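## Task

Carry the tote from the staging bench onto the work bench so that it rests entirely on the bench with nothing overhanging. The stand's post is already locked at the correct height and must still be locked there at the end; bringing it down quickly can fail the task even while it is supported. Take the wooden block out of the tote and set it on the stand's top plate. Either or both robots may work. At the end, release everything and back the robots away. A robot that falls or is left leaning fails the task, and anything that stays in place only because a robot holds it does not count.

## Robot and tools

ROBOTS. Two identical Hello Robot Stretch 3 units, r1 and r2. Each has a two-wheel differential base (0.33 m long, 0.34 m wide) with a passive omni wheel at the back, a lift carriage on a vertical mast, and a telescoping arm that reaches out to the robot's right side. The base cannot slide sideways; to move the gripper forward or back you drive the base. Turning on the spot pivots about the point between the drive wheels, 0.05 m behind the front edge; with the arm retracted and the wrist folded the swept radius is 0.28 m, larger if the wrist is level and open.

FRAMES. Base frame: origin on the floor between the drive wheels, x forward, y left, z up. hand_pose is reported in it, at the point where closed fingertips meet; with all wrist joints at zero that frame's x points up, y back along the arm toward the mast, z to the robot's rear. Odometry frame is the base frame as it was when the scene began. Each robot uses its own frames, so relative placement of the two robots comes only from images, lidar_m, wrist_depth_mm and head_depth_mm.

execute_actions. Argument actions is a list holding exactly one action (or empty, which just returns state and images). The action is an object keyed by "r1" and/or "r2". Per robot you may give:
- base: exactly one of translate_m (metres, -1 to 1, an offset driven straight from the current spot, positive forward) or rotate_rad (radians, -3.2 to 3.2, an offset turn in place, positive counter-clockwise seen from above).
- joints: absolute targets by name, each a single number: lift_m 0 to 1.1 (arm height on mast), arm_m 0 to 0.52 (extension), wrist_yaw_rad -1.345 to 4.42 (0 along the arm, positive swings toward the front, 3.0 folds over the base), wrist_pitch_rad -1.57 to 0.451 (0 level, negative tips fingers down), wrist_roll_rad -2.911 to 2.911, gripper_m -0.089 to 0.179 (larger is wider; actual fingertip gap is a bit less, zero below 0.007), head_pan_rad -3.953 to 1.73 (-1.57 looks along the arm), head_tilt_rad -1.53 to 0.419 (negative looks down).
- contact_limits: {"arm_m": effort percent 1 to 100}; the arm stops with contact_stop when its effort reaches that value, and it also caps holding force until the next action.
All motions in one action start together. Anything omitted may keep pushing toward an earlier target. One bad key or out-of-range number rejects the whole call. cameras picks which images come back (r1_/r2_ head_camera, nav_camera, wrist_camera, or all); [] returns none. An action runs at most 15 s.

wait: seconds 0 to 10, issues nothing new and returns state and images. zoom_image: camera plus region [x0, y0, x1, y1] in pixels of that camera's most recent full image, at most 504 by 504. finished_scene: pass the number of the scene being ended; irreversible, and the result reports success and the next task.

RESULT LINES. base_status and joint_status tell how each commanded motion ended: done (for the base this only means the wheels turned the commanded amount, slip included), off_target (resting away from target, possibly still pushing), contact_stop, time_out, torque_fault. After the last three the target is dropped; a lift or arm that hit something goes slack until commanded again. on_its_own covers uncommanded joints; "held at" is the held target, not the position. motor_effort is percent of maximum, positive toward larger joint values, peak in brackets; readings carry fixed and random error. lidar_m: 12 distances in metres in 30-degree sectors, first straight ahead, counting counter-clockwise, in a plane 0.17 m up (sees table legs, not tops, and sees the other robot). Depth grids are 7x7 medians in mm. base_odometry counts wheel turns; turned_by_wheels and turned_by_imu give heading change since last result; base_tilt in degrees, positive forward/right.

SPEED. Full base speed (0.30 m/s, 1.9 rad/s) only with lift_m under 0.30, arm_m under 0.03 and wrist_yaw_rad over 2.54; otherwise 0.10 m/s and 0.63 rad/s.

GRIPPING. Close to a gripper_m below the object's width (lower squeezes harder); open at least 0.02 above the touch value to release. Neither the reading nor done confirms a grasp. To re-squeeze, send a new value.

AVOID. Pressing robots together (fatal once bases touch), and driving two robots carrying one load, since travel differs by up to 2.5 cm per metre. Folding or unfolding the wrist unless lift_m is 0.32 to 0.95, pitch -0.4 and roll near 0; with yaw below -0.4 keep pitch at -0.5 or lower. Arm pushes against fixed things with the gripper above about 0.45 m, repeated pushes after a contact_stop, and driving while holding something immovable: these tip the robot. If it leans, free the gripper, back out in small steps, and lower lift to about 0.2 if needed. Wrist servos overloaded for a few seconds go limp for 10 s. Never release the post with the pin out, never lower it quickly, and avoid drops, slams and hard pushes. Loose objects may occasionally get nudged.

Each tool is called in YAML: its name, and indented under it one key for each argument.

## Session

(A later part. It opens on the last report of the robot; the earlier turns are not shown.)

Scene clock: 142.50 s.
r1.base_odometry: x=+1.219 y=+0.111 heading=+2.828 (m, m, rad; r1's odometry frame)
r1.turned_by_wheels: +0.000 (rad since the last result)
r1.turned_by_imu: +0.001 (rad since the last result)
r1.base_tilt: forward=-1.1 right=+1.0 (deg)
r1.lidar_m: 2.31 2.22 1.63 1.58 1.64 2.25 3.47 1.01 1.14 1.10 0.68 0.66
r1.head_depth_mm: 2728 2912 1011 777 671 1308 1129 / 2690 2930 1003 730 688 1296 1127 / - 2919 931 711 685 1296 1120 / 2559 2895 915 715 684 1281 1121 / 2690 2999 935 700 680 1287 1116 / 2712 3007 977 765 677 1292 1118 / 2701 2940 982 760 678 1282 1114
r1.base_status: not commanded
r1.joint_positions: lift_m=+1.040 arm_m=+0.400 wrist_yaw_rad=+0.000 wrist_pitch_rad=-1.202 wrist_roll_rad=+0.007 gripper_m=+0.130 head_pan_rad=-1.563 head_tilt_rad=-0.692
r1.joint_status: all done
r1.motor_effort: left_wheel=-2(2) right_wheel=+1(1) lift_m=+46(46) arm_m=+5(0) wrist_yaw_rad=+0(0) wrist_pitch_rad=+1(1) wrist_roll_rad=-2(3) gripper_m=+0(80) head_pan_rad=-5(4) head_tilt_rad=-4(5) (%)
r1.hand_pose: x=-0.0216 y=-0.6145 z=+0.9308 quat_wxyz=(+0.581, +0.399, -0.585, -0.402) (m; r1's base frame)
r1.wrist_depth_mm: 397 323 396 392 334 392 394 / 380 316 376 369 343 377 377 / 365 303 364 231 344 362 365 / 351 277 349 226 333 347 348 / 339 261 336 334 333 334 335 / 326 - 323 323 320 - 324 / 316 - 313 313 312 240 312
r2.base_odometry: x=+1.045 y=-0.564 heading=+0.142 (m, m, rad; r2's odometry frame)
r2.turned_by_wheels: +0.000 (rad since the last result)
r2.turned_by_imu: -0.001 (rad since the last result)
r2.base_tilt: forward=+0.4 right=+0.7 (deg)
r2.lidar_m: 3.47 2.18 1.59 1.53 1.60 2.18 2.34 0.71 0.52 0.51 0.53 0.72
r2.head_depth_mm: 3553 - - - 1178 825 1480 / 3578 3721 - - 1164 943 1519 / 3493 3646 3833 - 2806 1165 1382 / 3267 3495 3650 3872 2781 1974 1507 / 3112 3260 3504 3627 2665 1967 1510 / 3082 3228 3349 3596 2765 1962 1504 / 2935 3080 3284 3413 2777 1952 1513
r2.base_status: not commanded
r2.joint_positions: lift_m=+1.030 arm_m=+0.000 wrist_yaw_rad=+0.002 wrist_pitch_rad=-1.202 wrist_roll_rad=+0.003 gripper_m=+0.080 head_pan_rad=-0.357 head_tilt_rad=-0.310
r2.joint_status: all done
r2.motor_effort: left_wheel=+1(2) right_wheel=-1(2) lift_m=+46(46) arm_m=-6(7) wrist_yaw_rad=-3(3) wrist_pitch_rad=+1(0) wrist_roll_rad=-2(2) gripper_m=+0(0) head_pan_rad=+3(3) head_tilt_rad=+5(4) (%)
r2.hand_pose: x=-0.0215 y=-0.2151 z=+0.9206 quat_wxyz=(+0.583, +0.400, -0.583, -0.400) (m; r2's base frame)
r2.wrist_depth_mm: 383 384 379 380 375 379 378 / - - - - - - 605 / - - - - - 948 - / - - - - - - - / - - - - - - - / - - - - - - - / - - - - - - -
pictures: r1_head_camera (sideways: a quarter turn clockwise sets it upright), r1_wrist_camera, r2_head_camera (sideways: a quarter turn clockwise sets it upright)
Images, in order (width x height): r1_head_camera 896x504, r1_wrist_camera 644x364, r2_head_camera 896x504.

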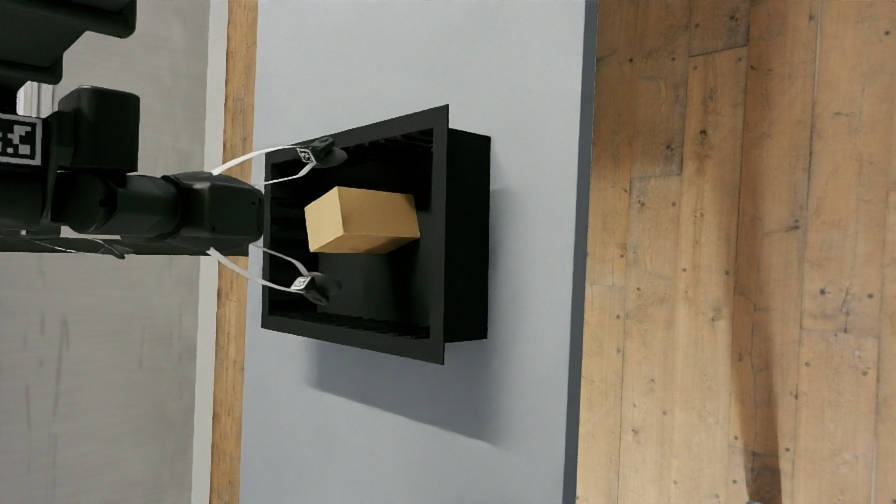

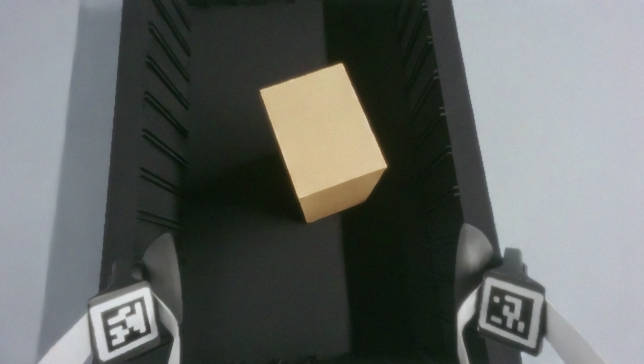

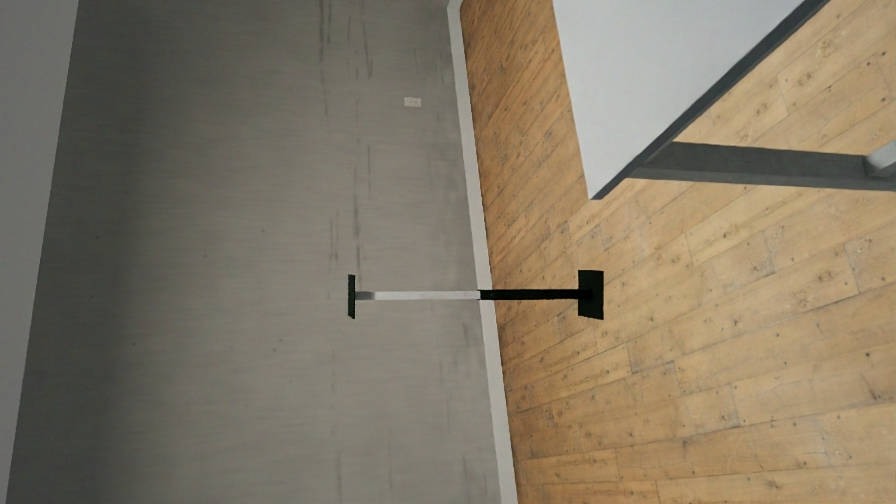

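execute_actions:
  actions:
    - {"r1":{"base":{"translate_m":-0.09},"joints":{"wrist_yaw_rad":0.36,"wrist_pitch_rad":-0.38,"arm_m":0.335,"gripper_m":0.12}}}
  cameras: []

execute_actions:
  actions:
    - {"r1":{"joints":{"lift_m":0.90}},"r2":{"joints":{"head_pan_rad":-1.5,"head_tilt_rad":-0.45}}}
  cameras: ["r1_head_camera","r2_head_camera","r1_wrist_camera"]

Scene clock: 153.07 s.
r1.base_odometry: x=+1.304 y=+0.083 heading=+2.828 (m, m, rad; r1's odometry frame)
r1.turned_by_wheels: +0.000 (rad since the last result)
r1.turned_by_imu: +0.002 (rad since the last result)
r1.base_tilt: forward=-1.0 right=+0.9 (deg)
r1.lidar_m: 2.39 2.22 1.63 1.58 1.64 2.25 3.37 0.92 1.14 1.10 1.14 0.73
r1.head_depth_mm: - 2895 1009 778 672 1313 1131 / - 2969 1004 776 687 1295 1120 / - 3008 960 747 683 1297 1125 / - 2876 943 704 681 1298 1111 / 2684 2954 935 698 679 1294 1119 / 2660 2950 903 698 678 1289 1110 / 2740 2977 978 761 673 1277 1115
r1.base_status: done
r1.joint_positions: lift_m=+1.040 arm_m=+0.335 wrist_yaw_rad=+0.357 wrist_pitch_rad=-0.400 wrist_roll_rad=+0.007 gripper_m=+0.120 head_pan_rad=-1.563 head_tilt_rad=-0.692
r1.joint_status: all done
r1.motor_effort: left_wheel=-1(8) right_wheel=+2(4) lift_m=+46(46) arm_m=-4(7) wrist_yaw_rad=+3(3) wrist_pitch_rad=+10(8) wrist_roll_rad=-3(3) gripper_m=+0(46) head_pan_rad=-5(5) head_tilt_rad=-5(5) (%)
r1.hand_pose: x=+0.0577 y=-0.6926 z=+1.0566 quat_wxyz=(+0.705, +0.261, -0.659, -0.016) (m; r1's base frame)
r1.wrist_depth_mm: - - - - - - - / - - - - - - - / - - - - - - - / - - - - - - - / - 688 681 670 667 - - / 569 585 498 497 459 561 543 / 491 452 433 472 466 442 465
r2.base_odometry: x=+1.045 y=-0.564 heading=+0.142 (m, m, rad; r2's odometry frame)
r2.turned_by_wheels: +0.000 (rad since the last result)
r2.turned_by_imu: -0.001 (rad since the last result)
r2.base_tilt: forward=+0.2 right=+0.3 (deg)
r2.lidar_m: 3.46 2.17 1.59 1.54 1.59 2.19 2.34 0.71 0.53 0.51 0.53 0.72
r2.head_depth_mm: 3553 3908 - - 1168 823 1480 / 3621 3805 - - 1166 942 1518 / 3388 3636 3748 - 2764 1164 1382 / 3308 3434 3728 3784 2833 1972 1518 / 3178 3386 3480 3619 2607 1963 1505 / 3082 3212 3363 3503 2781 1954 1519 / 2956 3063 3260 3438 2797 1964 1503
r2.base_status: not commanded
r2.joint_positions: lift_m=+1.030 arm_m=+0.000 wrist_yaw_rad=+0.002 wrist_pitch_rad=-1.202 wrist_roll_rad=+0.003 gripper_m=+0.080 head_pan_rad=-0.357 head_tilt_rad=-0.310
r2.joint_status: not commanded
r2.motor_effort: left_wheel=+2(1) right_wheel=-2(2) lift_m=+47(46) arm_m=-5(6) wrist_yaw_rad=-3(3) wrist_pitch_rad=+0(0) wrist_roll_rad=-2(2) gripper_m=+0(1) head_pan_rad=+3(3) head_tilt_rad=+4(5) (%)
r2.hand_pose: x=-0.0215 y=-0.2151 z=+0.9206 quat_wxyz=(+0.583, +0.400, -0.583, -0.400) (m; r2's base frame)
r2.wrist_depth_mm: 384 386 383 384 377 378 374 / - - - - - - 610 / - - - - - 974 - / - - - - - - - / - - - - - - - / - - - - - - - / - - - - - - -
pictures: none
No camera images: the call's "cameras" was empty. Leave "cameras" out to get every camera's image.

Scene clock: 155.17 s.
r1.base_odometry: x=+1.304 y=+0.083 heading=+2.828 (m, m, rad; r1's odometry frame)
r1.turned_by_wheels: +0.000 (rad since the last result)
r1.turned_by_imu: +0.000 (rad since the last result)
r1.base_tilt: forward=-1.1 right=+1.0 (deg)
r1.lidar_m: 2.39 2.22 1.63 1.57 1.63 2.25 3.37 0.93 1.14 1.10 1.14 0.73
r1.head_depth_mm: 2646 2939 - - 652 1288 1115 / 2646 2915 924 772 686 1303 1123 / 2647 2880 - 749 685 1301 1127 / 2625 2948 - 703 678 1289 1126 / 2650 2971 933 698 679 1293 1119 / 2661 3008 910 697 677 1291 1114 / 2648 3017 976 758 675 1276 1123
r1.base_status: not commanded
r1.joint_positions: lift_m=+0.900 arm_m=+0.335 wrist_yaw_rad=+0.357 wrist_pitch_rad=-0.399 wrist_roll_rad=+0.007 gripper_m=+0.120 head_pan_rad=-1.563 head_tilt_rad=-0.692
r1.joint_status: all done
r1.motor_effort: left_wheel=-2(1) right_wheel=+2(2) lift_m=+36(38) arm_m=-3(3) wrist_yaw_rad=+4(3) wrist_pitch_rad=+9(10) wrist_roll_rad=-2(2) gripper_m=+1(0) head_pan_rad=-5(5) head_tilt_rad=-4(4) (%)
r1.hand_pose: x=+0.0577 y=-0.6927 z=+0.9171 quat_wxyz=(+0.705, +0.261, -0.659, -0.016) (m; r1's base frame)
r1.wrist_depth_mm: - - - - - - - / - - - - - - - / - - - - - - - / 603 579 437 417 393 543 538 / 458 455 359 425 401 412 429 / 377 381 353 202 360 372 356 / 318 290 312 172 306 225 308
r2.base_odometry: x=+1.045 y=-0.564 heading=+0.142 (m, m, rad; r2's odometry frame)
r2.turned_by_wheels: +0.000 (rad since the last result)
r2.turned_by_imu: +0.000 (rad since the last result)
r2.base_tilt: forward=+0.4 right=+0.4 (deg)
r2.lidar_m: 3.47 2.18 1.59 1.54 1.59 2.19 2.35 0.71 0.53 0.51 0.53 0.72
r2.head_depth_mm: 2676 2906 3185 3277 - - - / 2749 2937 3158 3349 - - - / 2751 2952 3235 1160 841 - - / 2757 1643 1128 1165 833 698 1282 / 2830 3011 3280 3302 913 695 1286 / 2842 3028 3345 3319 919 696 1317 / 2864 3076 3337 3263 913 697 1303
r2.base_status: not commanded
r2.joint_positions: lift_m=+1.030 arm_m=+0.000 wrist_yaw_rad=+0.002 wrist_pitch_rad=-1.202 wrist_roll_rad=+0.003 gripper_m=+0.080 head_pan_rad=-1.493 head_tilt_rad=-0.444
r2.joint_status: all done
r2.motor_effort: left_wheel=+1(1) right_wheel=-1(1) lift_m=+46(46) arm_m=-6(6) wrist_yaw_rad=-3(3) wrist_pitch_rad=+0(0) wrist_roll_rad=-2(1) gripper_m=+1(0) head_pan_rad=-3(42) head_tilt_rad=-3(16) (%)
r2.hand_pose: x=-0.0215 y=-0.2151 z=+0.9206 quat_wxyz=(+0.583, +0.400, -0.583, -0.400) (m; r2's base frame)
r2.wrist_depth_mm: 380 381 384 384 378 376 376 / - - - - - - 593 / - - - - - - - / - - - - - - - / - - - - - - - / - - - - - - - / - - - - 993 - -
pictures: r1_head_camera (sideways: a quarter turn clockwise sets it upright), r1_wrist_camera, r2_head_camera (sideways: a quarter turn clockwise sets it upright)
Images, in order (width x height): r1_head_camera 896x504, r1_wrist_camera 644x364, r2_head_camera 896x504.

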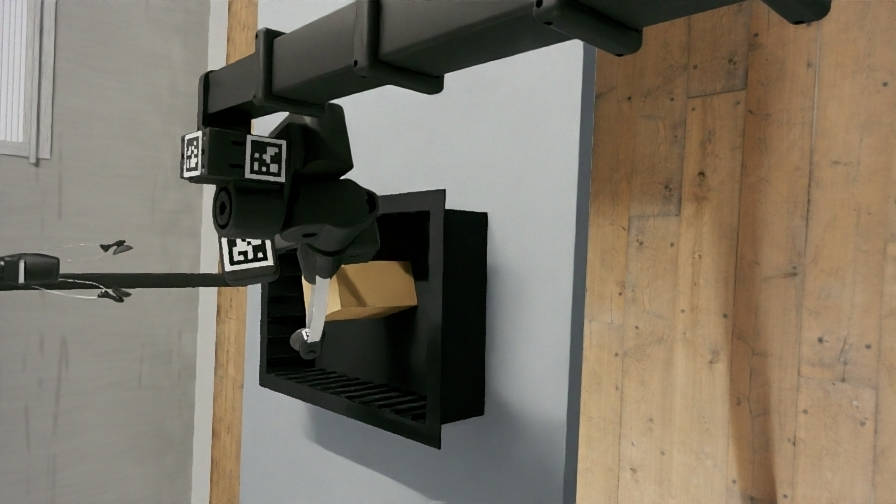

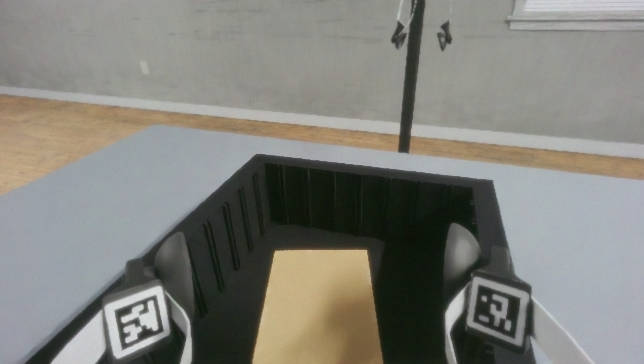

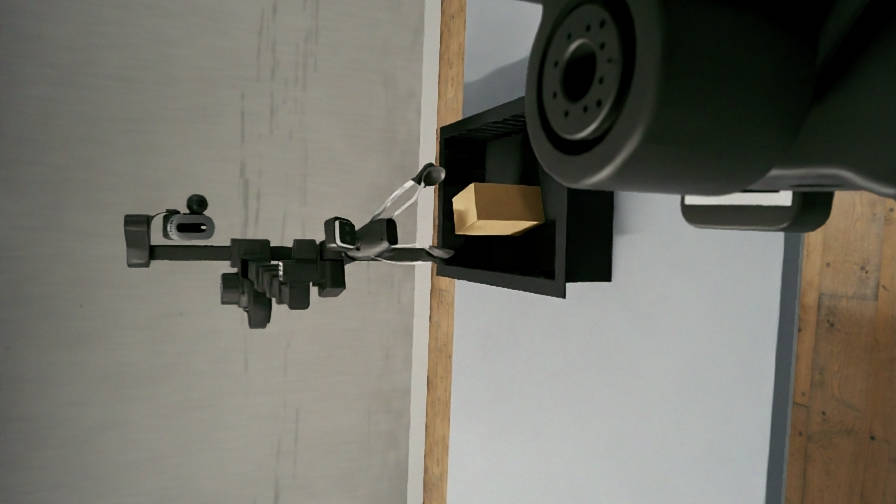

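Well aligned.

execute_actions:
  actions:
    - {"r1":{"joints":{"lift_m":0.835,"gripper_m":0.105}}}
  cameras: ["r1_wrist_camera"]

execute_actions:
  actions:
    - {"r1":{"joints":{"gripper_m":0.03}}}
  cameras: ["r1_wrist_camera"]

execute_actions:
  actions:
    - {"r1":{"joints":{"lift_m":0.87}}}
  cameras: ["r1_wrist_camera","r2_head_camera"]

Scene clock: 159.30 s.
r1.base_odometry: x=+1.304 y=+0.083 heading=+2.828 (m, m, rad; r1's odometry frame)
r1.turned_by_wheels: +0.000 (rad since the last result)
r1.turned_by_imu: +0.001 (rad since the last result)
r1.base_tilt: forward=-1.1 right=+0.9 (deg)
r1.lidar_m: 2.39 2.22 1.63 1.58 1.64 2.26 3.38 0.93 1.14 1.10 1.14 0.73
r1.head_depth_mm: 2614 2954 1009 820 - - - / 2649 2985 1144 750 689 1301 1125 / 2667 2934 - 750 684 1300 1125 / 2576 2938 938 699 681 1296 1122 / 2662 3010 941 700 681 1288 1118 / 2695 2990 906 695 675 1279 1126 / 2727 2924 973 761 673 1281 1111
r1.base_status: not commanded
r1.joint_positions: lift_m=+0.835 arm_m=+0.335 wrist_yaw_rad=+0.357 wrist_pitch_rad=-0.399 wrist_roll_rad=+0.007 gripper_m=+0.105 head_pan_rad=-1.563 head_tilt_rad=-0.692
r1.joint_status: all done
r1.motor_effort: left_wheel=-1(1) right_wheel=+2(2) lift_m=+35(36) arm_m=-4(5) wrist_yaw_rad=+3(3) wrist_pitch_rad=+9(9) wrist_roll_rad=-2(2) gripper_m=+0(61) head_pan_rad=-5(4) head_tilt_rad=-5(4) (%)
r1.hand_pose: x=+0.0577 y=-0.6927 z=+0.8522 quat_wxyz=(+0.705, +0.261, -0.659, -0.016) (m; r1's base frame)
r1.wrist_depth_mm: - - - - - - - / - - - - - - - / - 605 394 386 356 517 - / 442 273 323 175 372 273 408 / 207 241 296 138 329 205 327 / 191 227 139 133 197 166 263 / 196 225 230 148 226 182 142
r2.base_odometry: x=+1.045 y=-0.564 heading=+0.142 (m, m, rad; r2's odometry frame)
r2.turned_by_wheels: +0.000 (rad since the last result)
r2.turned_by_imu: -0.001 (rad since the last result)
r2.base_tilt: forward=+0.4 right=+0.3 (deg)
r2.lidar_m: 3.46 2.18 1.59 1.54 1.60 2.19 2.35 0.71 0.53 0.51 0.53 0.72
r2.head_depth_mm: 2732 2886 3194 3339 - - - / 2727 2927 3213 3345 - - - / 2770 2993 3203 1183 842 - - / 2776 2899 1661 1127 832 700 1280 / 2820 3055 3224 3313 915 697 1286 / 2832 3077 3311 3265 912 696 1315 / 2828 3105 3300 3263 915 694 1317
r2.base_status: not commanded
r2.joint_positions: lift_m=+1.030 arm_m=+0.000 wrist_yaw_rad=+0.002 wrist_pitch_rad=-1.202 wrist_roll_rad=+0.003 gripper_m=+0.080 head_pan_rad=-1.493 head_tilt_rad=-0.444
r2.joint_status: not commanded
r2.motor_effort: left_wheel=+1(2) right_wheel=-1(1) lift_m=+45(46) arm_m=-5(5) wrist_yaw_rad=-3(3) wrist_pitch_rad=+0(0) wrist_roll_rad=-1(1) gripper_m=+0(0) head_pan_rad=-3(3) head_tilt_rad=-4(2) (%)
r2.hand_pose: x=-0.0215 y=-0.2151 z=+0.9206 quat_wxyz=(+0.583, +0.400, -0.583, -0.400) (m; r2's base frame)
r2.wrist_depth_mm: 384 386 381 383 379 377 378 / - - - - - - 599 / - - - - - 957 - / - - - - - - - / - - - - - - - / - - - - - - - / - - - - - - 973
pictures: r1_wrist_camera
Images, in order (width x height): r1_wrist_camera 644x364.

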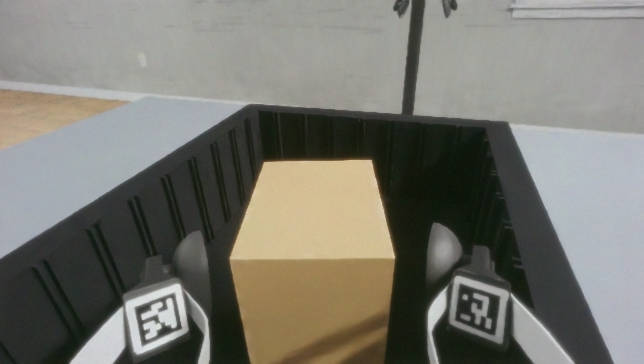

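Scene clock: 160.53 s.
r1.base_odometry: x=+1.304 y=+0.083 heading=+2.828 (m, m, rad; r1's odometry frame)
r1.turned_by_wheels: +0.000 (rad since the last result)
r1.turned_by_imu: +0.000 (rad since the last result)
r1.base_tilt: forward=-1.1 right=+0.9 (deg)
r1.lidar_m: 2.39 2.22 1.63 1.58 1.64 2.25 3.37 0.93 1.14 1.10 1.14 0.73
r1.head_depth_mm: 2627 2975 1008 816 - - - / 2641 2962 1145 751 683 1306 1130 / 2663 2955 - 738 684 1290 1121 / 2652 2937 943 700 679 1296 1117 / 2667 3003 946 700 681 1301 1117 / 2652 3042 906 697 679 1282 1111 / 2722 2947 979 759 676 1280 1111
r1.base_status: not commanded
r1.joint_positions: lift_m=+0.835 arm_m=+0.335 wrist_yaw_rad=+0.359 wrist_pitch_rad=-0.403 wrist_roll_rad=+0.007 gripper_m=+0.031 head_pan_rad=-1.563 head_tilt_rad=-0.692
r1.joint_status: all done
r1.motor_effort: left_wheel=+0(1) right_wheel=+1(2) lift_m=+36(36) arm_m=-4(4) wrist_yaw_rad=+1(4) wrist_pitch_rad=+11(11) wrist_roll_rad=-2(2) gripper_m=-13(89) head_pan_rad=-5(5) head_tilt_rad=-5(4) (%)
r1.hand_pose: x=+0.0580 y=-0.6921 z=+0.8513 quat_wxyz=(+0.705, +0.263, -0.658, -0.017) (m; r1's base frame)
r1.wrist_depth_mm: - - - - - - - / - - - - - - - / - 588 387 382 357 478 - / 438 263 323 173 370 263 407 / 205 242 298 137 318 203 325 / 191 246 129 129 129 181 261 / 196 230 222 143 221 150 141
r2.base_odometry: x=+1.045 y=-0.564 heading=+0.142 (m, m, rad; r2's odometry frame)
r2.turned_by_wheels: +0.000 (rad since the last result)
r2.turned_by_imu: +0.000 (rad since the last result)
r2.base_tilt: forward=+0.3 right=+0.6 (deg)
r2.lidar_m: 3.46 2.18 1.59 1.54 1.60 2.19 2.34 0.71 0.53 0.51 0.53 0.72
r2.head_depth_mm: 2689 2915 3169 3296 - - - / 2791 3001 3195 3338 - - - / 2751 2998 3282 1178 843 - - / 2804 2906 1669 1123 833 697 1289 / 2793 3023 3275 3244 918 696 1282 / 2850 3030 3301 3279 917 695 1316 / 2850 3071 3309 3279 915 693 1309
r2.base_status: not commanded
r2.joint_positions: lift_m=+1.030 arm_m=+0.000 wrist_yaw_rad=+0.002 wrist_pitch_rad=-1.202 wrist_roll_rad=+0.003 gripper_m=+0.080 head_pan_rad=-1.493 head_tilt_rad=-0.444
r2.joint_status: not commanded
r2.motor_effort: left_wheel=+1(1) right_wheel=-1(1) lift_m=+46(46) arm_m=-6(6) wrist_yaw_rad=-2(3) wrist_pitch_rad=+1(0) wrist_roll_rad=-1(2) gripper_m=+0(1) head_pan_rad=-3(3) head_tilt_rad=-4(3) (%)
r2.hand_pose: x=-0.0215 y=-0.2151 z=+0.9206 quat_wxyz=(+0.583, +0.400, -0.583, -0.400) (m; r2's base frame)
r2.wrist_depth_mm: 382 384 383 384 380 375 373 / - - - - - - 605 / - - - - - 953 - / - - - - - - - / - - - - - - - / - - - - - - - / - - - - - - -
pictures: r1_wrist_camera
Images, in order (width x height): r1_wrist_camera 644x364.

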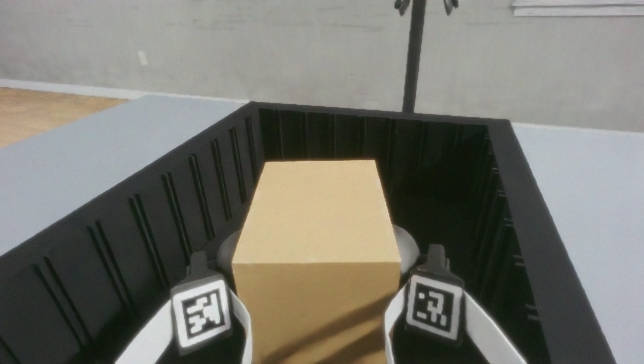

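Scene clock: 161.67 s.
r1.base_odometry: x=+1.304 y=+0.083 heading=+2.828 (m, m, rad; r1's odometry frame)
r1.turned_by_wheels: +0.000 (rad since the last result)
r1.turned_by_imu: +0.000 (rad since the last result)
r1.base_tilt: forward=-1.0 right=+1.0 (deg)
r1.lidar_m: 2.39 2.22 1.63 1.58 1.64 2.25 3.36 0.92 1.14 1.10 1.14 0.73
r1.head_depth_mm: 2622 2961 1047 - - 1262 1116 / 2629 2964 - 772 686 1303 1127 / 2625 2930 - 748 684 1301 1131 / 2600 2908 - 703 681 1294 1124 / 2668 2985 940 698 680 1288 1117 / 2654 2986 906 698 681 1291 1116 / 2706 2986 977 757 677 1280 1113
r1.base_status: not commanded
r1.joint_positions: lift_m=+0.870 arm_m=+0.335 wrist_yaw_rad=+0.359 wrist_pitch_rad=-0.420 wrist_roll_rad=+0.007 gripper_m=+0.031 head_pan_rad=-1.563 head_tilt_rad=-0.692
r1.joint_status: all done
r1.motor_effort: left_wheel=-1(0) right_wheel=+1(1) lift_m=+49(52) arm_m=-4(3) wrist_yaw_rad=+1(1) wrist_pitch_rad=+19(19) wrist_roll_rad=-2(2) gripper_m=-13(13) head_pan_rad=-4(4) head_tilt_rad=-3(4) (%)
r1.hand_pose: x=+0.0572 y=-0.6901 z=+0.8820 quat_wxyz=(+0.705, +0.269, -0.656, -0.023) (m; r1's base frame)
r1.wrist_depth_mm: - - - - - - - / - - - - - - - / - 652 639 404 626 - - / 490 487 353 412 381 355 455 / 392 265 318 146 371 273 366 / 210 246 133 133 132 209 306 / 197 235 134 133 254 172 265
r2.base_odometry: x=+1.045 y=-0.564 heading=+0.142 (m, m, rad; r2's odometry frame)
r2.turned_by_wheels: +0.000 (rad since the last result)
r2.turned_by_imu: +0.000 (rad since the last result)
r2.base_tilt: forward=+0.2 right=+0.5 (deg)
r2.lidar_m: 3.47 2.17 1.59 1.54 1.60 2.19 2.35 0.71 0.52 0.51 0.53 0.72
r2.head_depth_mm: 2741 2939 3148 3291 - - - / 2773 2949 3173 3326 - - - / 2772 2981 3229 1175 843 - - / 2771 1637 1559 1089 833 697 1281 / 2774 3054 3258 3273 918 696 1285 / 2840 3064 3322 3279 916 697 1320 / 2857 3093 3377 3260 911 692 1320
r2.base_status: not commanded
r2.joint_positions: lift_m=+1.030 arm_m=+0.000 wrist_yaw_rad=+0.002 wrist_pitch_rad=-1.202 wrist_roll_rad=+0.003 gripper_m=+0.080 head_pan_rad=-1.493 head_tilt_rad=-0.444
r2.joint_status: not commanded
r2.motor_effort: left_wheel=+1(1) right_wheel=-1(1) lift_m=+45(46) arm_m=-5(6) wrist_yaw_rad=-2(3) wrist_pitch_rad=+0(0) wrist_roll_rad=-2(2) gripper_m=+0(1) head_pan_rad=-3(3) head_tilt_rad=-2(3) (%)
r2.hand_pose: x=-0.0215 y=-0.2151 z=+0.9206 quat_wxyz=(+0.583, +0.400, -0.583, -0.400) (m; r2's base frame)
r2.wrist_depth_mm: 388 382 382 382 378 382 376 / - - - - - - 600 / - - - - - 984 - / - - - - - - - / - - - - - - - / - - - - - - - / - - - - - - -
pictures: r1_wrist_camera, r2_head_camera (sideways: a quarter turn clockwise sets it upright)
Images, in order (width x height): r1_wrist_camera 644x364, r2_head_camera 896x504.

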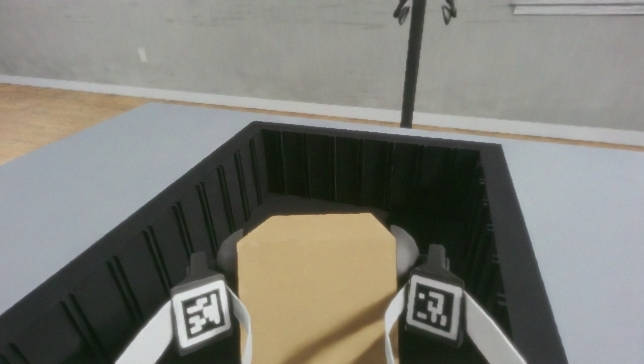

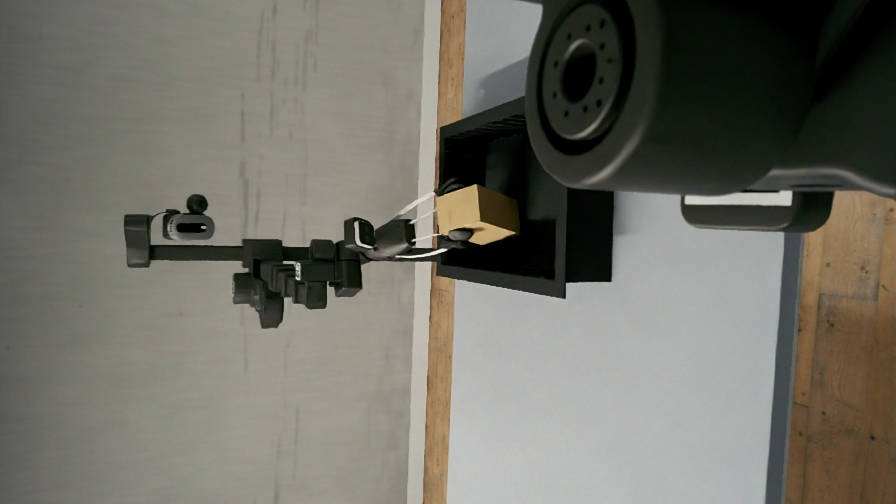

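execute_actions:
  actions:
    - {"r1":{"joints":{"lift_m":0.838}}}
  cameras: ["r1_wrist_camera"]

execute_actions:
  actions:
    - {"r1":{"joints":{"gripper_m":0.105}}}
  cameras: ["r1_wrist_camera","r2_head_camera"]

Scene clock: 168.00 s.
r1.base_odometry: x=+1.304 y=+0.083 heading=+2.828 (m, m, rad; r1's odometry frame)
r1.turned_by_wheels: +0.000 (rad since the last result)
r1.turned_by_imu: +0.001 (rad since the last result)
r1.base_tilt: forward=-1.2 right=+0.9 (deg)
r1.lidar_m: 2.39 2.22 1.63 1.58 1.64 2.25 3.37 0.92 1.14 1.10 1.14 0.73
r1.head_depth_mm: 2611 2956 1008 823 - - - / 2667 2942 - 749 701 1296 1125 / 2671 2926 - 747 687 1293 1118 / 2607 2905 944 698 681 1302 1132 / 2655 2965 942 700 681 1286 1120 / 2673 2943 910 697 679 1285 1113 / 2720 2957 978 759 673 1281 1114
r1.base_status: not commanded
r1.joint_positions: lift_m=+0.838 arm_m=+0.335 wrist_yaw_rad=+0.358 wrist_pitch_rad=-0.331 wrist_roll_rad=+0.007 gripper_m=+0.031 head_pan_rad=-1.563 head_tilt_rad=-0.692
r1.joint_status: all done
r1.on_its_own: wrist_pitch_rad is at rest, and its effort (-25) is outside its rest range (-20 to +32)
r1.motor_effort: left_wheel=-3(3) right_wheel=+3(3) lift_m=+27(41) arm_m=-3(4) wrist_yaw_rad=+2(2) wrist_pitch_rad=-25(26) wrist_roll_rad=-2(3) gripper_m=-12(12) head_pan_rad=-4(4) head_tilt_rad=-4(5) (%)
r1.hand_pose: x=+0.0607 y=-0.6999 z=+0.8712 quat_wxyz=(+0.705, +0.239, -0.668, +0.009) (m; r1's base frame)
r1.wrist_depth_mm: - - - - - - - / - - - - - - - / - - - - - - - / 553 539 370 397 364 349 497 / 411 263 306 135 377 256 380 / 204 242 133 132 131 201 309 / 192 233 130 129 187 169 253
r2.base_odometry: x=+1.045 y=-0.564 heading=+0.142 (m, m, rad; r2's odometry frame)
r2.turned_by_wheels: +0.000 (rad since the last result)
r2.turned_by_imu: -0.001 (rad since the last result)
r2.base_tilt: forward=+0.5 right=+0.5 (deg)
r2.lidar_m: 3.45 2.18 1.60 1.53 1.59 2.18 2.35 0.71 0.52 0.51 0.53 0.72
r2.head_depth_mm: 2710 2941 3129 3356 - - - / 2746 2949 3214 3286 - - - / 2791 2999 3228 1185 843 - - / 2745 2904 1472 1101 830 696 1283 / 2798 3008 3230 3223 918 696 1290 / 2840 3052 3275 3318 919 693 1315 / 2836 3056 3339 3268 915 693 1315
r2.base_status: not commanded
r2.joint_positions: lift_m=+1.030 arm_m=+0.000 wrist_yaw_rad=+0.002 wrist_pitch_rad=-1.202 wrist_roll_rad=+0.003 gripper_m=+0.080 head_pan_rad=-1.493 head_tilt_rad=-0.444
r2.joint_status: not commanded
r2.motor_effort: left_wheel=+1(1) right_wheel=-1(1) lift_m=+46(46) arm_m=-6(6) wrist_yaw_rad=-3(3) wrist_pitch_rad=+0(0) wrist_roll_rad=-2(2) gripper_m=+1(0) head_pan_rad=-3(3) head_tilt_rad=-3(3) (%)
r2.hand_pose: x=-0.0215 y=-0.2151 z=+0.9206 quat_wxyz=(+0.583, +0.400, -0.583, -0.400) (m; r2's base frame)
r2.wrist_depth_mm: 385 384 382 379 379 377 378 / - - - - - - 605 / - - - - - 985 - / - - - - - - - / - - - - - - - / - - - - - - - / - - - - - - -
pictures: r1_wrist_camera
Images, in order (width x height): r1_wrist_camera 644x364.

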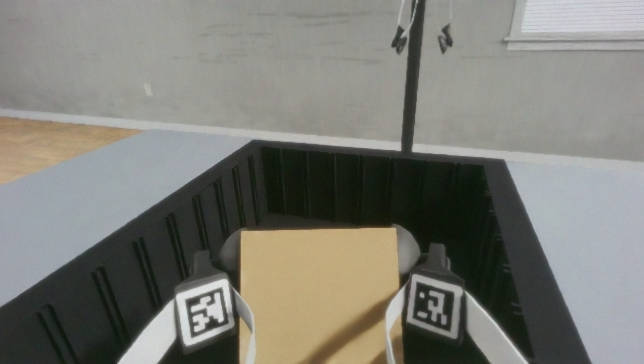

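Scene clock: 169.47 s.
r1.base_odometry: x=+1.304 y=+0.083 heading=+2.828 (m, m, rad; r1's odometry frame)
r1.turned_by_wheels: +0.000 (rad since the last result)
r1.turned_by_imu: +0.000 (rad since the last result)
r1.base_tilt: forward=-1.1 right=+1.0 (deg)
r1.lidar_m: 2.39 2.22 1.63 1.57 1.64 2.26 3.37 0.92 1.14 1.10 1.14 0.73
r1.head_depth_mm: 2654 2995 1009 819 - - - / 2645 2934 1138 753 686 1304 1125 / 2658 2966 - 748 686 1298 1124 / 2604 2919 942 701 683 1285 1126 / 2675 2995 947 698 680 1299 1116 / 2667 2986 902 701 678 1295 1117 / 2708 2977 978 759 674 1279 1115
r1.base_status: not commanded
r1.joint_positions: lift_m=+0.838 arm_m=+0.335 wrist_yaw_rad=+0.358 wrist_pitch_rad=-0.399 wrist_roll_rad=+0.006 gripper_m=+0.105 head_pan_rad=-1.563 head_tilt_rad=-0.692
r1.joint_status: all done
r1.motor_effort: left_wheel=-1(3) right_wheel=+2(4) lift_m=+36(36) arm_m=-3(3) wrist_yaw_rad=+3(3) wrist_pitch_rad=+9(25) wrist_roll_rad=-2(3) gripper_m=-1(81) head_pan_rad=-4(4) head_tilt_rad=-5(4) (%)
r1.hand_pose: x=+0.0579 y=-0.6926 z=+0.8552 quat_wxyz=(+0.705, +0.261, -0.659, -0.016) (m; r1's base frame)
r1.wrist_depth_mm: - - - - - - - / - - - - - - - / - 610 396 384 361 532 - / 448 275 351 400 374 291 415 / 213 239 320 142 328 211 333 / 191 225 117 112 116 168 267 / 195 - 93 92 95 199 223
r2.base_odometry: x=+1.045 y=-0.564 heading=+0.142 (m, m, rad; r2's odometry frame)
r2.turned_by_wheels: +0.000 (rad since the last result)
r2.turned_by_imu: +0.000 (rad since the last result)
r2.base_tilt: forward=+0.3 right=+0.3 (deg)
r2.lidar_m: 3.47 2.18 1.59 1.54 1.60 2.19 2.35 0.72 0.53 0.51 0.53 0.72
r2.head_depth_mm: 2724 2912 3164 3348 - - - / 2743 2962 3182 3289 - - - / 2761 2954 3245 1186 838 - - / 2773 2940 1649 1095 832 698 1277 / 2775 3000 3319 3343 914 699 1279 / 2809 3068 3281 3220 915 694 1310 / 2830 3125 3365 3255 915 693 1311
r2.base_status: not commanded
r2.joint_positions: lift_m=+1.030 arm_m=+0.000 wrist_yaw_rad=+0.002 wrist_pitch_rad=-1.202 wrist_roll_rad=+0.003 gripper_m=+0.080 head_pan_rad=-1.493 head_tilt_rad=-0.444
r2.joint_status: not commanded
r2.motor_effort: left_wheel=+1(1) right_wheel=-1(1) lift_m=+46(46) arm_m=-5(6) wrist_yaw_rad=-3(3) wrist_pitch_rad=+0(0) wrist_roll_rad=-2(1) gripper_m=-1(0) head_pan_rad=-3(3) head_tilt_rad=-4(3) (%)
r2.hand_pose: x=-0.0215 y=-0.2151 z=+0.9206 quat_wxyz=(+0.583, +0.400, -0.583, -0.400) (m; r2's base frame)
r2.wrist_depth_mm: 381 387 385 379 378 378 376 / - - - - - - 596 / - - - - - - - / - - - - - - - / - - - - - - - / - - - - - - - / - - - - - - 989
pictures: r1_wrist_camera, r2_head_camera (sideways: a quarter turn clockwise sets it upright)
Images, in order (width x height): r1_wrist_camera 644x364, r2_head_camera 896x504.

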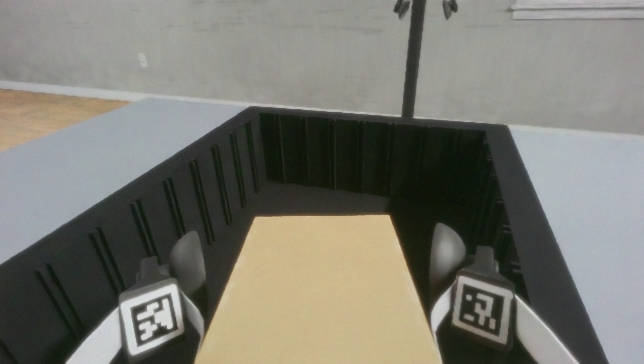

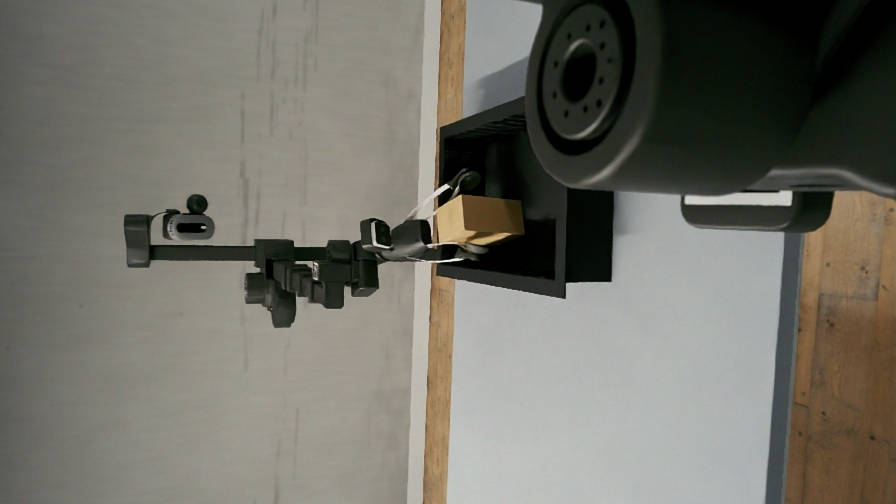

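execute_actions:
  actions:
    - {"r1":{"base":{"translate_m":-0.008},"joints":{"arm_m":0.314,"lift_m":0.845}}}
  cameras: ["r1_wrist_camera"]

execute_actions:
  actions:
    - {"r1":{"joints":{"gripper_m":0.015}}}
  cameras: ["r1_wrist_camera"]

execute_actions:
  actions:
    - {"r1":{"joints":{"lift_m":0.865}}}
  cameras: ["r1_wrist_camera","r2_head_camera"]

Scene clock: 175.30 s.
r1.base_odometry: x=+1.312 y=+0.081 heading=+2.828 (m, m, rad; r1's odometry frame)
r1.turned_by_wheels: +0.000 (rad since the last result)
r1.turned_by_imu: +0.001 (rad since the last result)
r1.base_tilt: forward=-1.1 right=+1.0 (deg)
r1.lidar_m: 2.39 2.22 1.63 1.57 1.64 2.25 3.35 0.92 1.13 1.10 1.14 0.74
r1.head_depth_mm: 2628 2939 1006 832 - - 1131 / 2644 2955 - 751 688 1299 1128 / 2641 2930 - 749 684 1297 1124 / 2631 2887 943 702 683 1299 1115 / 2651 3010 941 700 678 1293 1115 / 2661 2971 907 699 675 1277 1120 / 2667 2953 976 735 677 1280 1110
r1.base_status: done
r1.joint_positions: lift_m=+0.845 arm_m=+0.314 wrist_yaw_rad=+0.358 wrist_pitch_rad=-0.398 wrist_roll_rad=+0.006 gripper_m=+0.105 head_pan_rad=-1.563 head_tilt_rad=-0.692
r1.joint_status: all done
r1.motor_effort: left_wheel=-2(8) right_wheel=+2(4) lift_m=+46(49) arm_m=-4(1) wrist_yaw_rad=+2(2) wrist_pitch_rad=+9(11) wrist_roll_rad=-2(2) gripper_m=+0(0) head_pan_rad=-5(5) head_tilt_rad=-4(4) (%)
r1.hand_pose: x=+0.0580 y=-0.6717 z=+0.8620 quat_wxyz=(+0.705, +0.261, -0.659, -0.015) (m; r1's base frame)
r1.wrist_depth_mm: - - - - - - - / - - - - - - - / - 627 414 413 382 582 - / 466 303 361 425 396 322 429 / 344 251 338 154 340 224 343 / 201 235 273 128 132 173 284 / 202 235 117 109 112 164 243
r2.base_odometry: x=+1.045 y=-0.564 heading=+0.142 (m, m, rad; r2's odometry frame)
r2.turned_by_wheels: +0.000 (rad since the last result)
r2.turned_by_imu: -0.001 (rad since the last result)
r2.base_tilt: forward=+0.3 right=+0.4 (deg)
r2.lidar_m: 3.45 2.18 1.59 1.54 1.59 2.19 2.34 0.71 0.53 0.51 0.53 0.72
r2.head_depth_mm: 2705 2929 3181 3291 - - - / 2755 2995 3194 3287 - - - / 2743 2961 3223 1188 845 - - / 2806 2884 1674 1122 829 698 1277 / 2824 3046 3243 3255 920 693 1279 / 2860 3036 3244 3243 916 695 1315 / 2818 3106 3332 3215 911 693 1303
r2.base_status: not commanded
r2.joint_positions: lift_m=+1.030 arm_m=+0.000 wrist_yaw_rad=+0.002 wrist_pitch_rad=-1.202 wrist_roll_rad=+0.003 gripper_m=+0.080 head_pan_rad=-1.493 head_tilt_rad=-0.444
r2.joint_status: not commanded
r2.motor_effort: left_wheel=+1(1) right_wheel=-1(1) lift_m=+45(46) arm_m=-5(6) wrist_yaw_rad=-2(3) wrist_pitch_rad=+0(0) wrist_roll_rad=-1(2) gripper_m=+0(0) head_pan_rad=-3(3) head_tilt_rad=-3(3) (%)
r2.hand_pose: x=-0.0215 y=-0.2151 z=+0.9206 quat_wxyz=(+0.583, +0.400, -0.583, -0.400) (m; r2's base frame)
r2.wrist_depth_mm: 383 389 383 381 379 379 377 / - - - - - - 603 / - - - - - 977 - / - - - - - - - / - - - - - - - / - - - - - - - / - - - - - - -
pictures: r1_wrist_camera
Images, in order (width x height): r1_wrist_camera 644x364.

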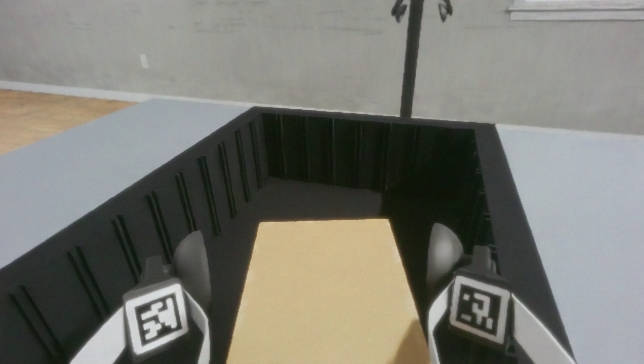

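Scene clock: 176.70 s.
r1.base_odometry: x=+1.312 y=+0.081 heading=+2.828 (m, m, rad; r1's odometry frame)
r1.turned_by_wheels: +0.000 (rad since the last result)
r1.turned_by_imu: +0.000 (rad since the last result)
r1.base_tilt: forward=-1.0 right=+0.9 (deg)
r1.lidar_m: 2.40 2.21 1.63 1.57 1.64 2.26 3.37 0.92 1.14 1.10 1.14 0.74
r1.head_depth_mm: 2620 2965 1004 831 - - 1134 / 2611 2957 - 749 686 1302 1123 / 2654 2963 - 748 684 1294 1124 / 2598 2900 940 701 681 1294 1127 / 2701 2986 941 699 682 1289 1113 / 2712 2995 906 698 676 1286 1119 / 2733 2928 973 739 676 1288 1106
r1.base_status: not commanded
r1.joint_positions: lift_m=+0.845 arm_m=+0.314 wrist_yaw_rad=+0.358 wrist_pitch_rad=-0.398 wrist_roll_rad=+0.006 gripper_m=+0.016 head_pan_rad=-1.563 head_tilt_rad=-0.692
r1.joint_status: all done
r1.motor_effort: left_wheel=-2(2) right_wheel=+2(2) lift_m=+46(46) arm_m=-4(4) wrist_yaw_rad=+2(2) wrist_pitch_rad=+9(9) wrist_roll_rad=-2(2) gripper_m=-27(98) head_pan_rad=-4(5) head_tilt_rad=-4(4) (%)
r1.hand_pose: x=+0.0580 y=-0.6718 z=+0.8621 quat_wxyz=(+0.705, +0.261, -0.659, -0.015) (m; r1's base frame)
r1.wrist_depth_mm: - - - - - - - / - - - - - - - / - 632 417 411 384 585 - / 466 304 362 426 394 320 433 / 344 251 331 155 346 226 344 / 200 241 133 128 132 171 285 / 203 235 113 109 114 155 245
r2.base_odometry: x=+1.045 y=-0.564 heading=+0.142 (m, m, rad; r2's odometry frame)
r2.turned_by_wheels: +0.000 (rad since the last result)
r2.turned_by_imu: +0.000 (rad since the last result)
r2.base_tilt: forward=+0.5 right=+0.4 (deg)
r2.lidar_m: 3.45 2.17 1.59 1.54 1.60 2.19 2.34 0.71 0.53 0.51 0.53 0.72
r2.head_depth_mm: 2742 2914 3146 3360 - - - / 2732 2980 3167 3321 - - - / 2769 3066 3174 1184 843 - - / 2746 2913 1657 1100 832 697 1283 / 2825 3040 3289 3259 917 695 1280 / 2842 3041 3309 3272 920 695 1312 / 2786 3068 3277 3243 912 695 1312
r2.base_status: not commanded
r2.joint_positions: lift_m=+1.030 arm_m=+0.000 wrist_yaw_rad=+0.002 wrist_pitch_rad=-1.202 wrist_roll_rad=+0.003 gripper_m=+0.080 head_pan_rad=-1.493 head_tilt_rad=-0.444
r2.joint_status: not commanded
r2.motor_effort: left_wheel=+1(1) right_wheel=-2(1) lift_m=+46(46) arm_m=-5(5) wrist_yaw_rad=-3(3) wrist_pitch_rad=+0(0) wrist_roll_rad=-2(1) gripper_m=+0(1) head_pan_rad=-3(4) head_tilt_rad=-3(3) (%)
r2.hand_pose: x=-0.0215 y=-0.2151 z=+0.9206 quat_wxyz=(+0.583, +0.400, -0.583, -0.400) (m; r2's base frame)
r2.wrist_depth_mm: 383 386 383 381 376 379 380 / - - - - - - 605 / - - - - - - - / - - - - - - - / - - - - - - - / - - - - - - - / - - - - - - 973
pictures: r1_wrist_camera
Images, in order (width x height): r1_wrist_camera 644x364.

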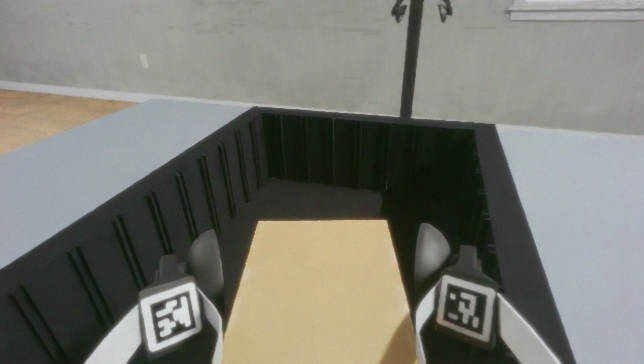

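Scene clock: 177.63 s.
r1.base_odometry: x=+1.312 y=+0.081 heading=+2.828 (m, m, rad; r1's odometry frame)
r1.turned_by_wheels: +0.000 (rad since the last result)
r1.turned_by_imu: +0.000 (rad since the last result)
r1.base_tilt: forward=-1.0 right=+1.0 (deg)
r1.lidar_m: 2.39 2.22 1.63 1.57 1.64 2.26 3.37 0.92 1.14 1.10 1.14 0.74
r1.head_depth_mm: 2660 2932 1047 - - 1254 1110 / 2614 2979 - 777 678 1292 1130 / 2651 3010 - 748 684 1302 1123 / 2607 2859 - 694 681 1288 1115 / 2683 2935 946 701 678 1285 1121 / 2683 2966 910 698 678 1291 1116 / 2675 2939 974 736 676 1286 1115
r1.base_status: not commanded
r1.joint_positions: lift_m=+0.865 arm_m=+0.314 wrist_yaw_rad=+0.358 wrist_pitch_rad=-0.417 wrist_roll_rad=+0.006 gripper_m=+0.020 head_pan_rad=-1.563 head_tilt_rad=-0.692
r1.joint_status: all done
r1.motor_effort: left_wheel=-2(2) right_wheel=+2(2) lift_m=+48(51) arm_m=-4(4) wrist_yaw_rad=+2(2) wrist_pitch_rad=+18(18) wrist_roll_rad=-2(2) gripper_m=-25(27) head_pan_rad=-5(5) head_tilt_rad=-5(6) (%)
r1.hand_pose: x=+0.0572 y=-0.6696 z=+0.8777 quat_wxyz=(+0.705, +0.267, -0.656, -0.022) (m; r1's base frame)
r1.wrist_depth_mm: - - - - - - - / - - - - - - - / - 656 594 420 391 - - / 488 475 361 434 402 410 452 / 385 264 356 369 371 252 361 / 210 242 141 134 136 197 302 / 204 246 115 110 118 172 260
r2.base_odometry: x=+1.045 y=-0.564 heading=+0.142 (m, m, rad; r2's odometry frame)
r2.turned_by_wheels: +0.000 (rad since the last result)
r2.turned_by_imu: +0.000 (rad since the last result)
r2.base_tilt: forward=+0.4 right=+0.5 (deg)
r2.lidar_m: 3.47 2.18 1.59 1.54 1.59 2.18 2.34 0.71 0.53 0.51 0.53 0.72
r2.head_depth_mm: 2729 2906 3144 3313 - - - / 2775 2962 3204 3243 - - - / 2759 2995 3211 1183 840 - - / 2835 1648 1593 1101 832 696 1281 / 2772 3021 3219 3332 915 696 1286 / 2864 3055 3356 3273 918 695 1314 / 2885 3063 3297 3283 915 694 1313
r2.base_status: not commanded
r2.joint_positions: lift_m=+1.030 arm_m=+0.000 wrist_yaw_rad=+0.002 wrist_pitch_rad=-1.202 wrist_roll_rad=+0.003 gripper_m=+0.080 head_pan_rad=-1.493 head_tilt_rad=-0.444
r2.joint_status: not commanded
r2.motor_effort: left_wheel=+2(2) right_wheel=-1(2) lift_m=+46(46) arm_m=-5(5) wrist_yaw_rad=-3(3) wrist_pitch_rad=+0(0) wrist_roll_rad=-1(1) gripper_m=+0(0) head_pan_rad=-3(3) head_tilt_rad=-3(3) (%)
r2.hand_pose: x=-0.0215 y=-0.2151 z=+0.9206 quat_wxyz=(+0.583, +0.400, -0.583, -0.400) (m; r2's base frame)
r2.wrist_depth_mm: 384 383 381 380 380 378 380 / - - - - - - 598 / - - - - - 948 - / - - - - - - - / - - - - - - - / - - - - - - - / - - - - 987 - 984
pictures: r1_wrist_camera, r2_head_camera (sideways: a quarter turn clockwise sets it upright)
Images, in order (width x height): r1_wrist_camera 644x364, r2_head_camera 896x504.

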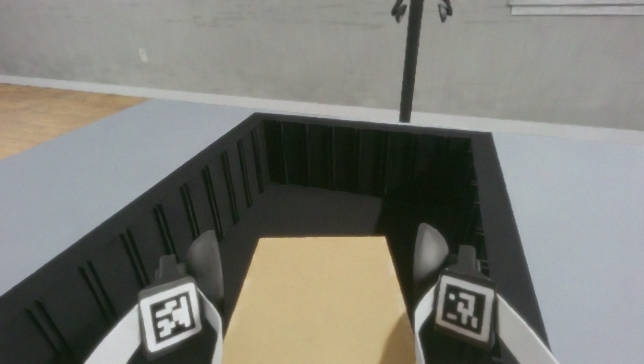

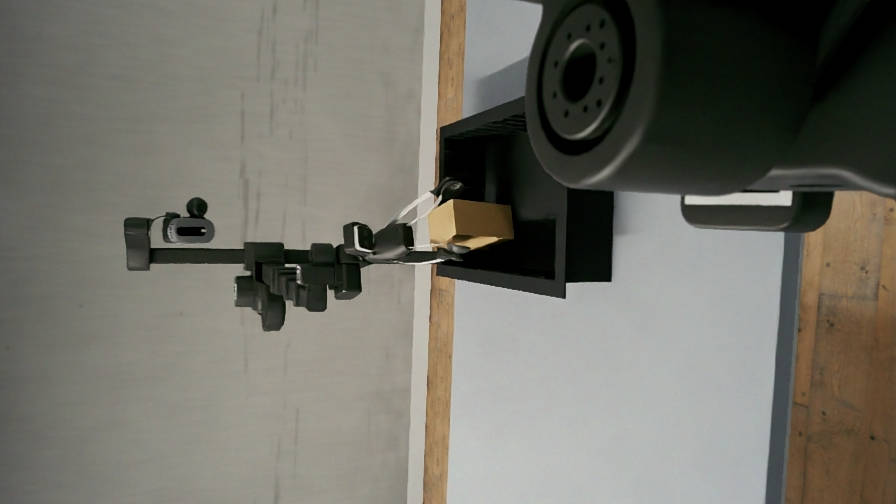

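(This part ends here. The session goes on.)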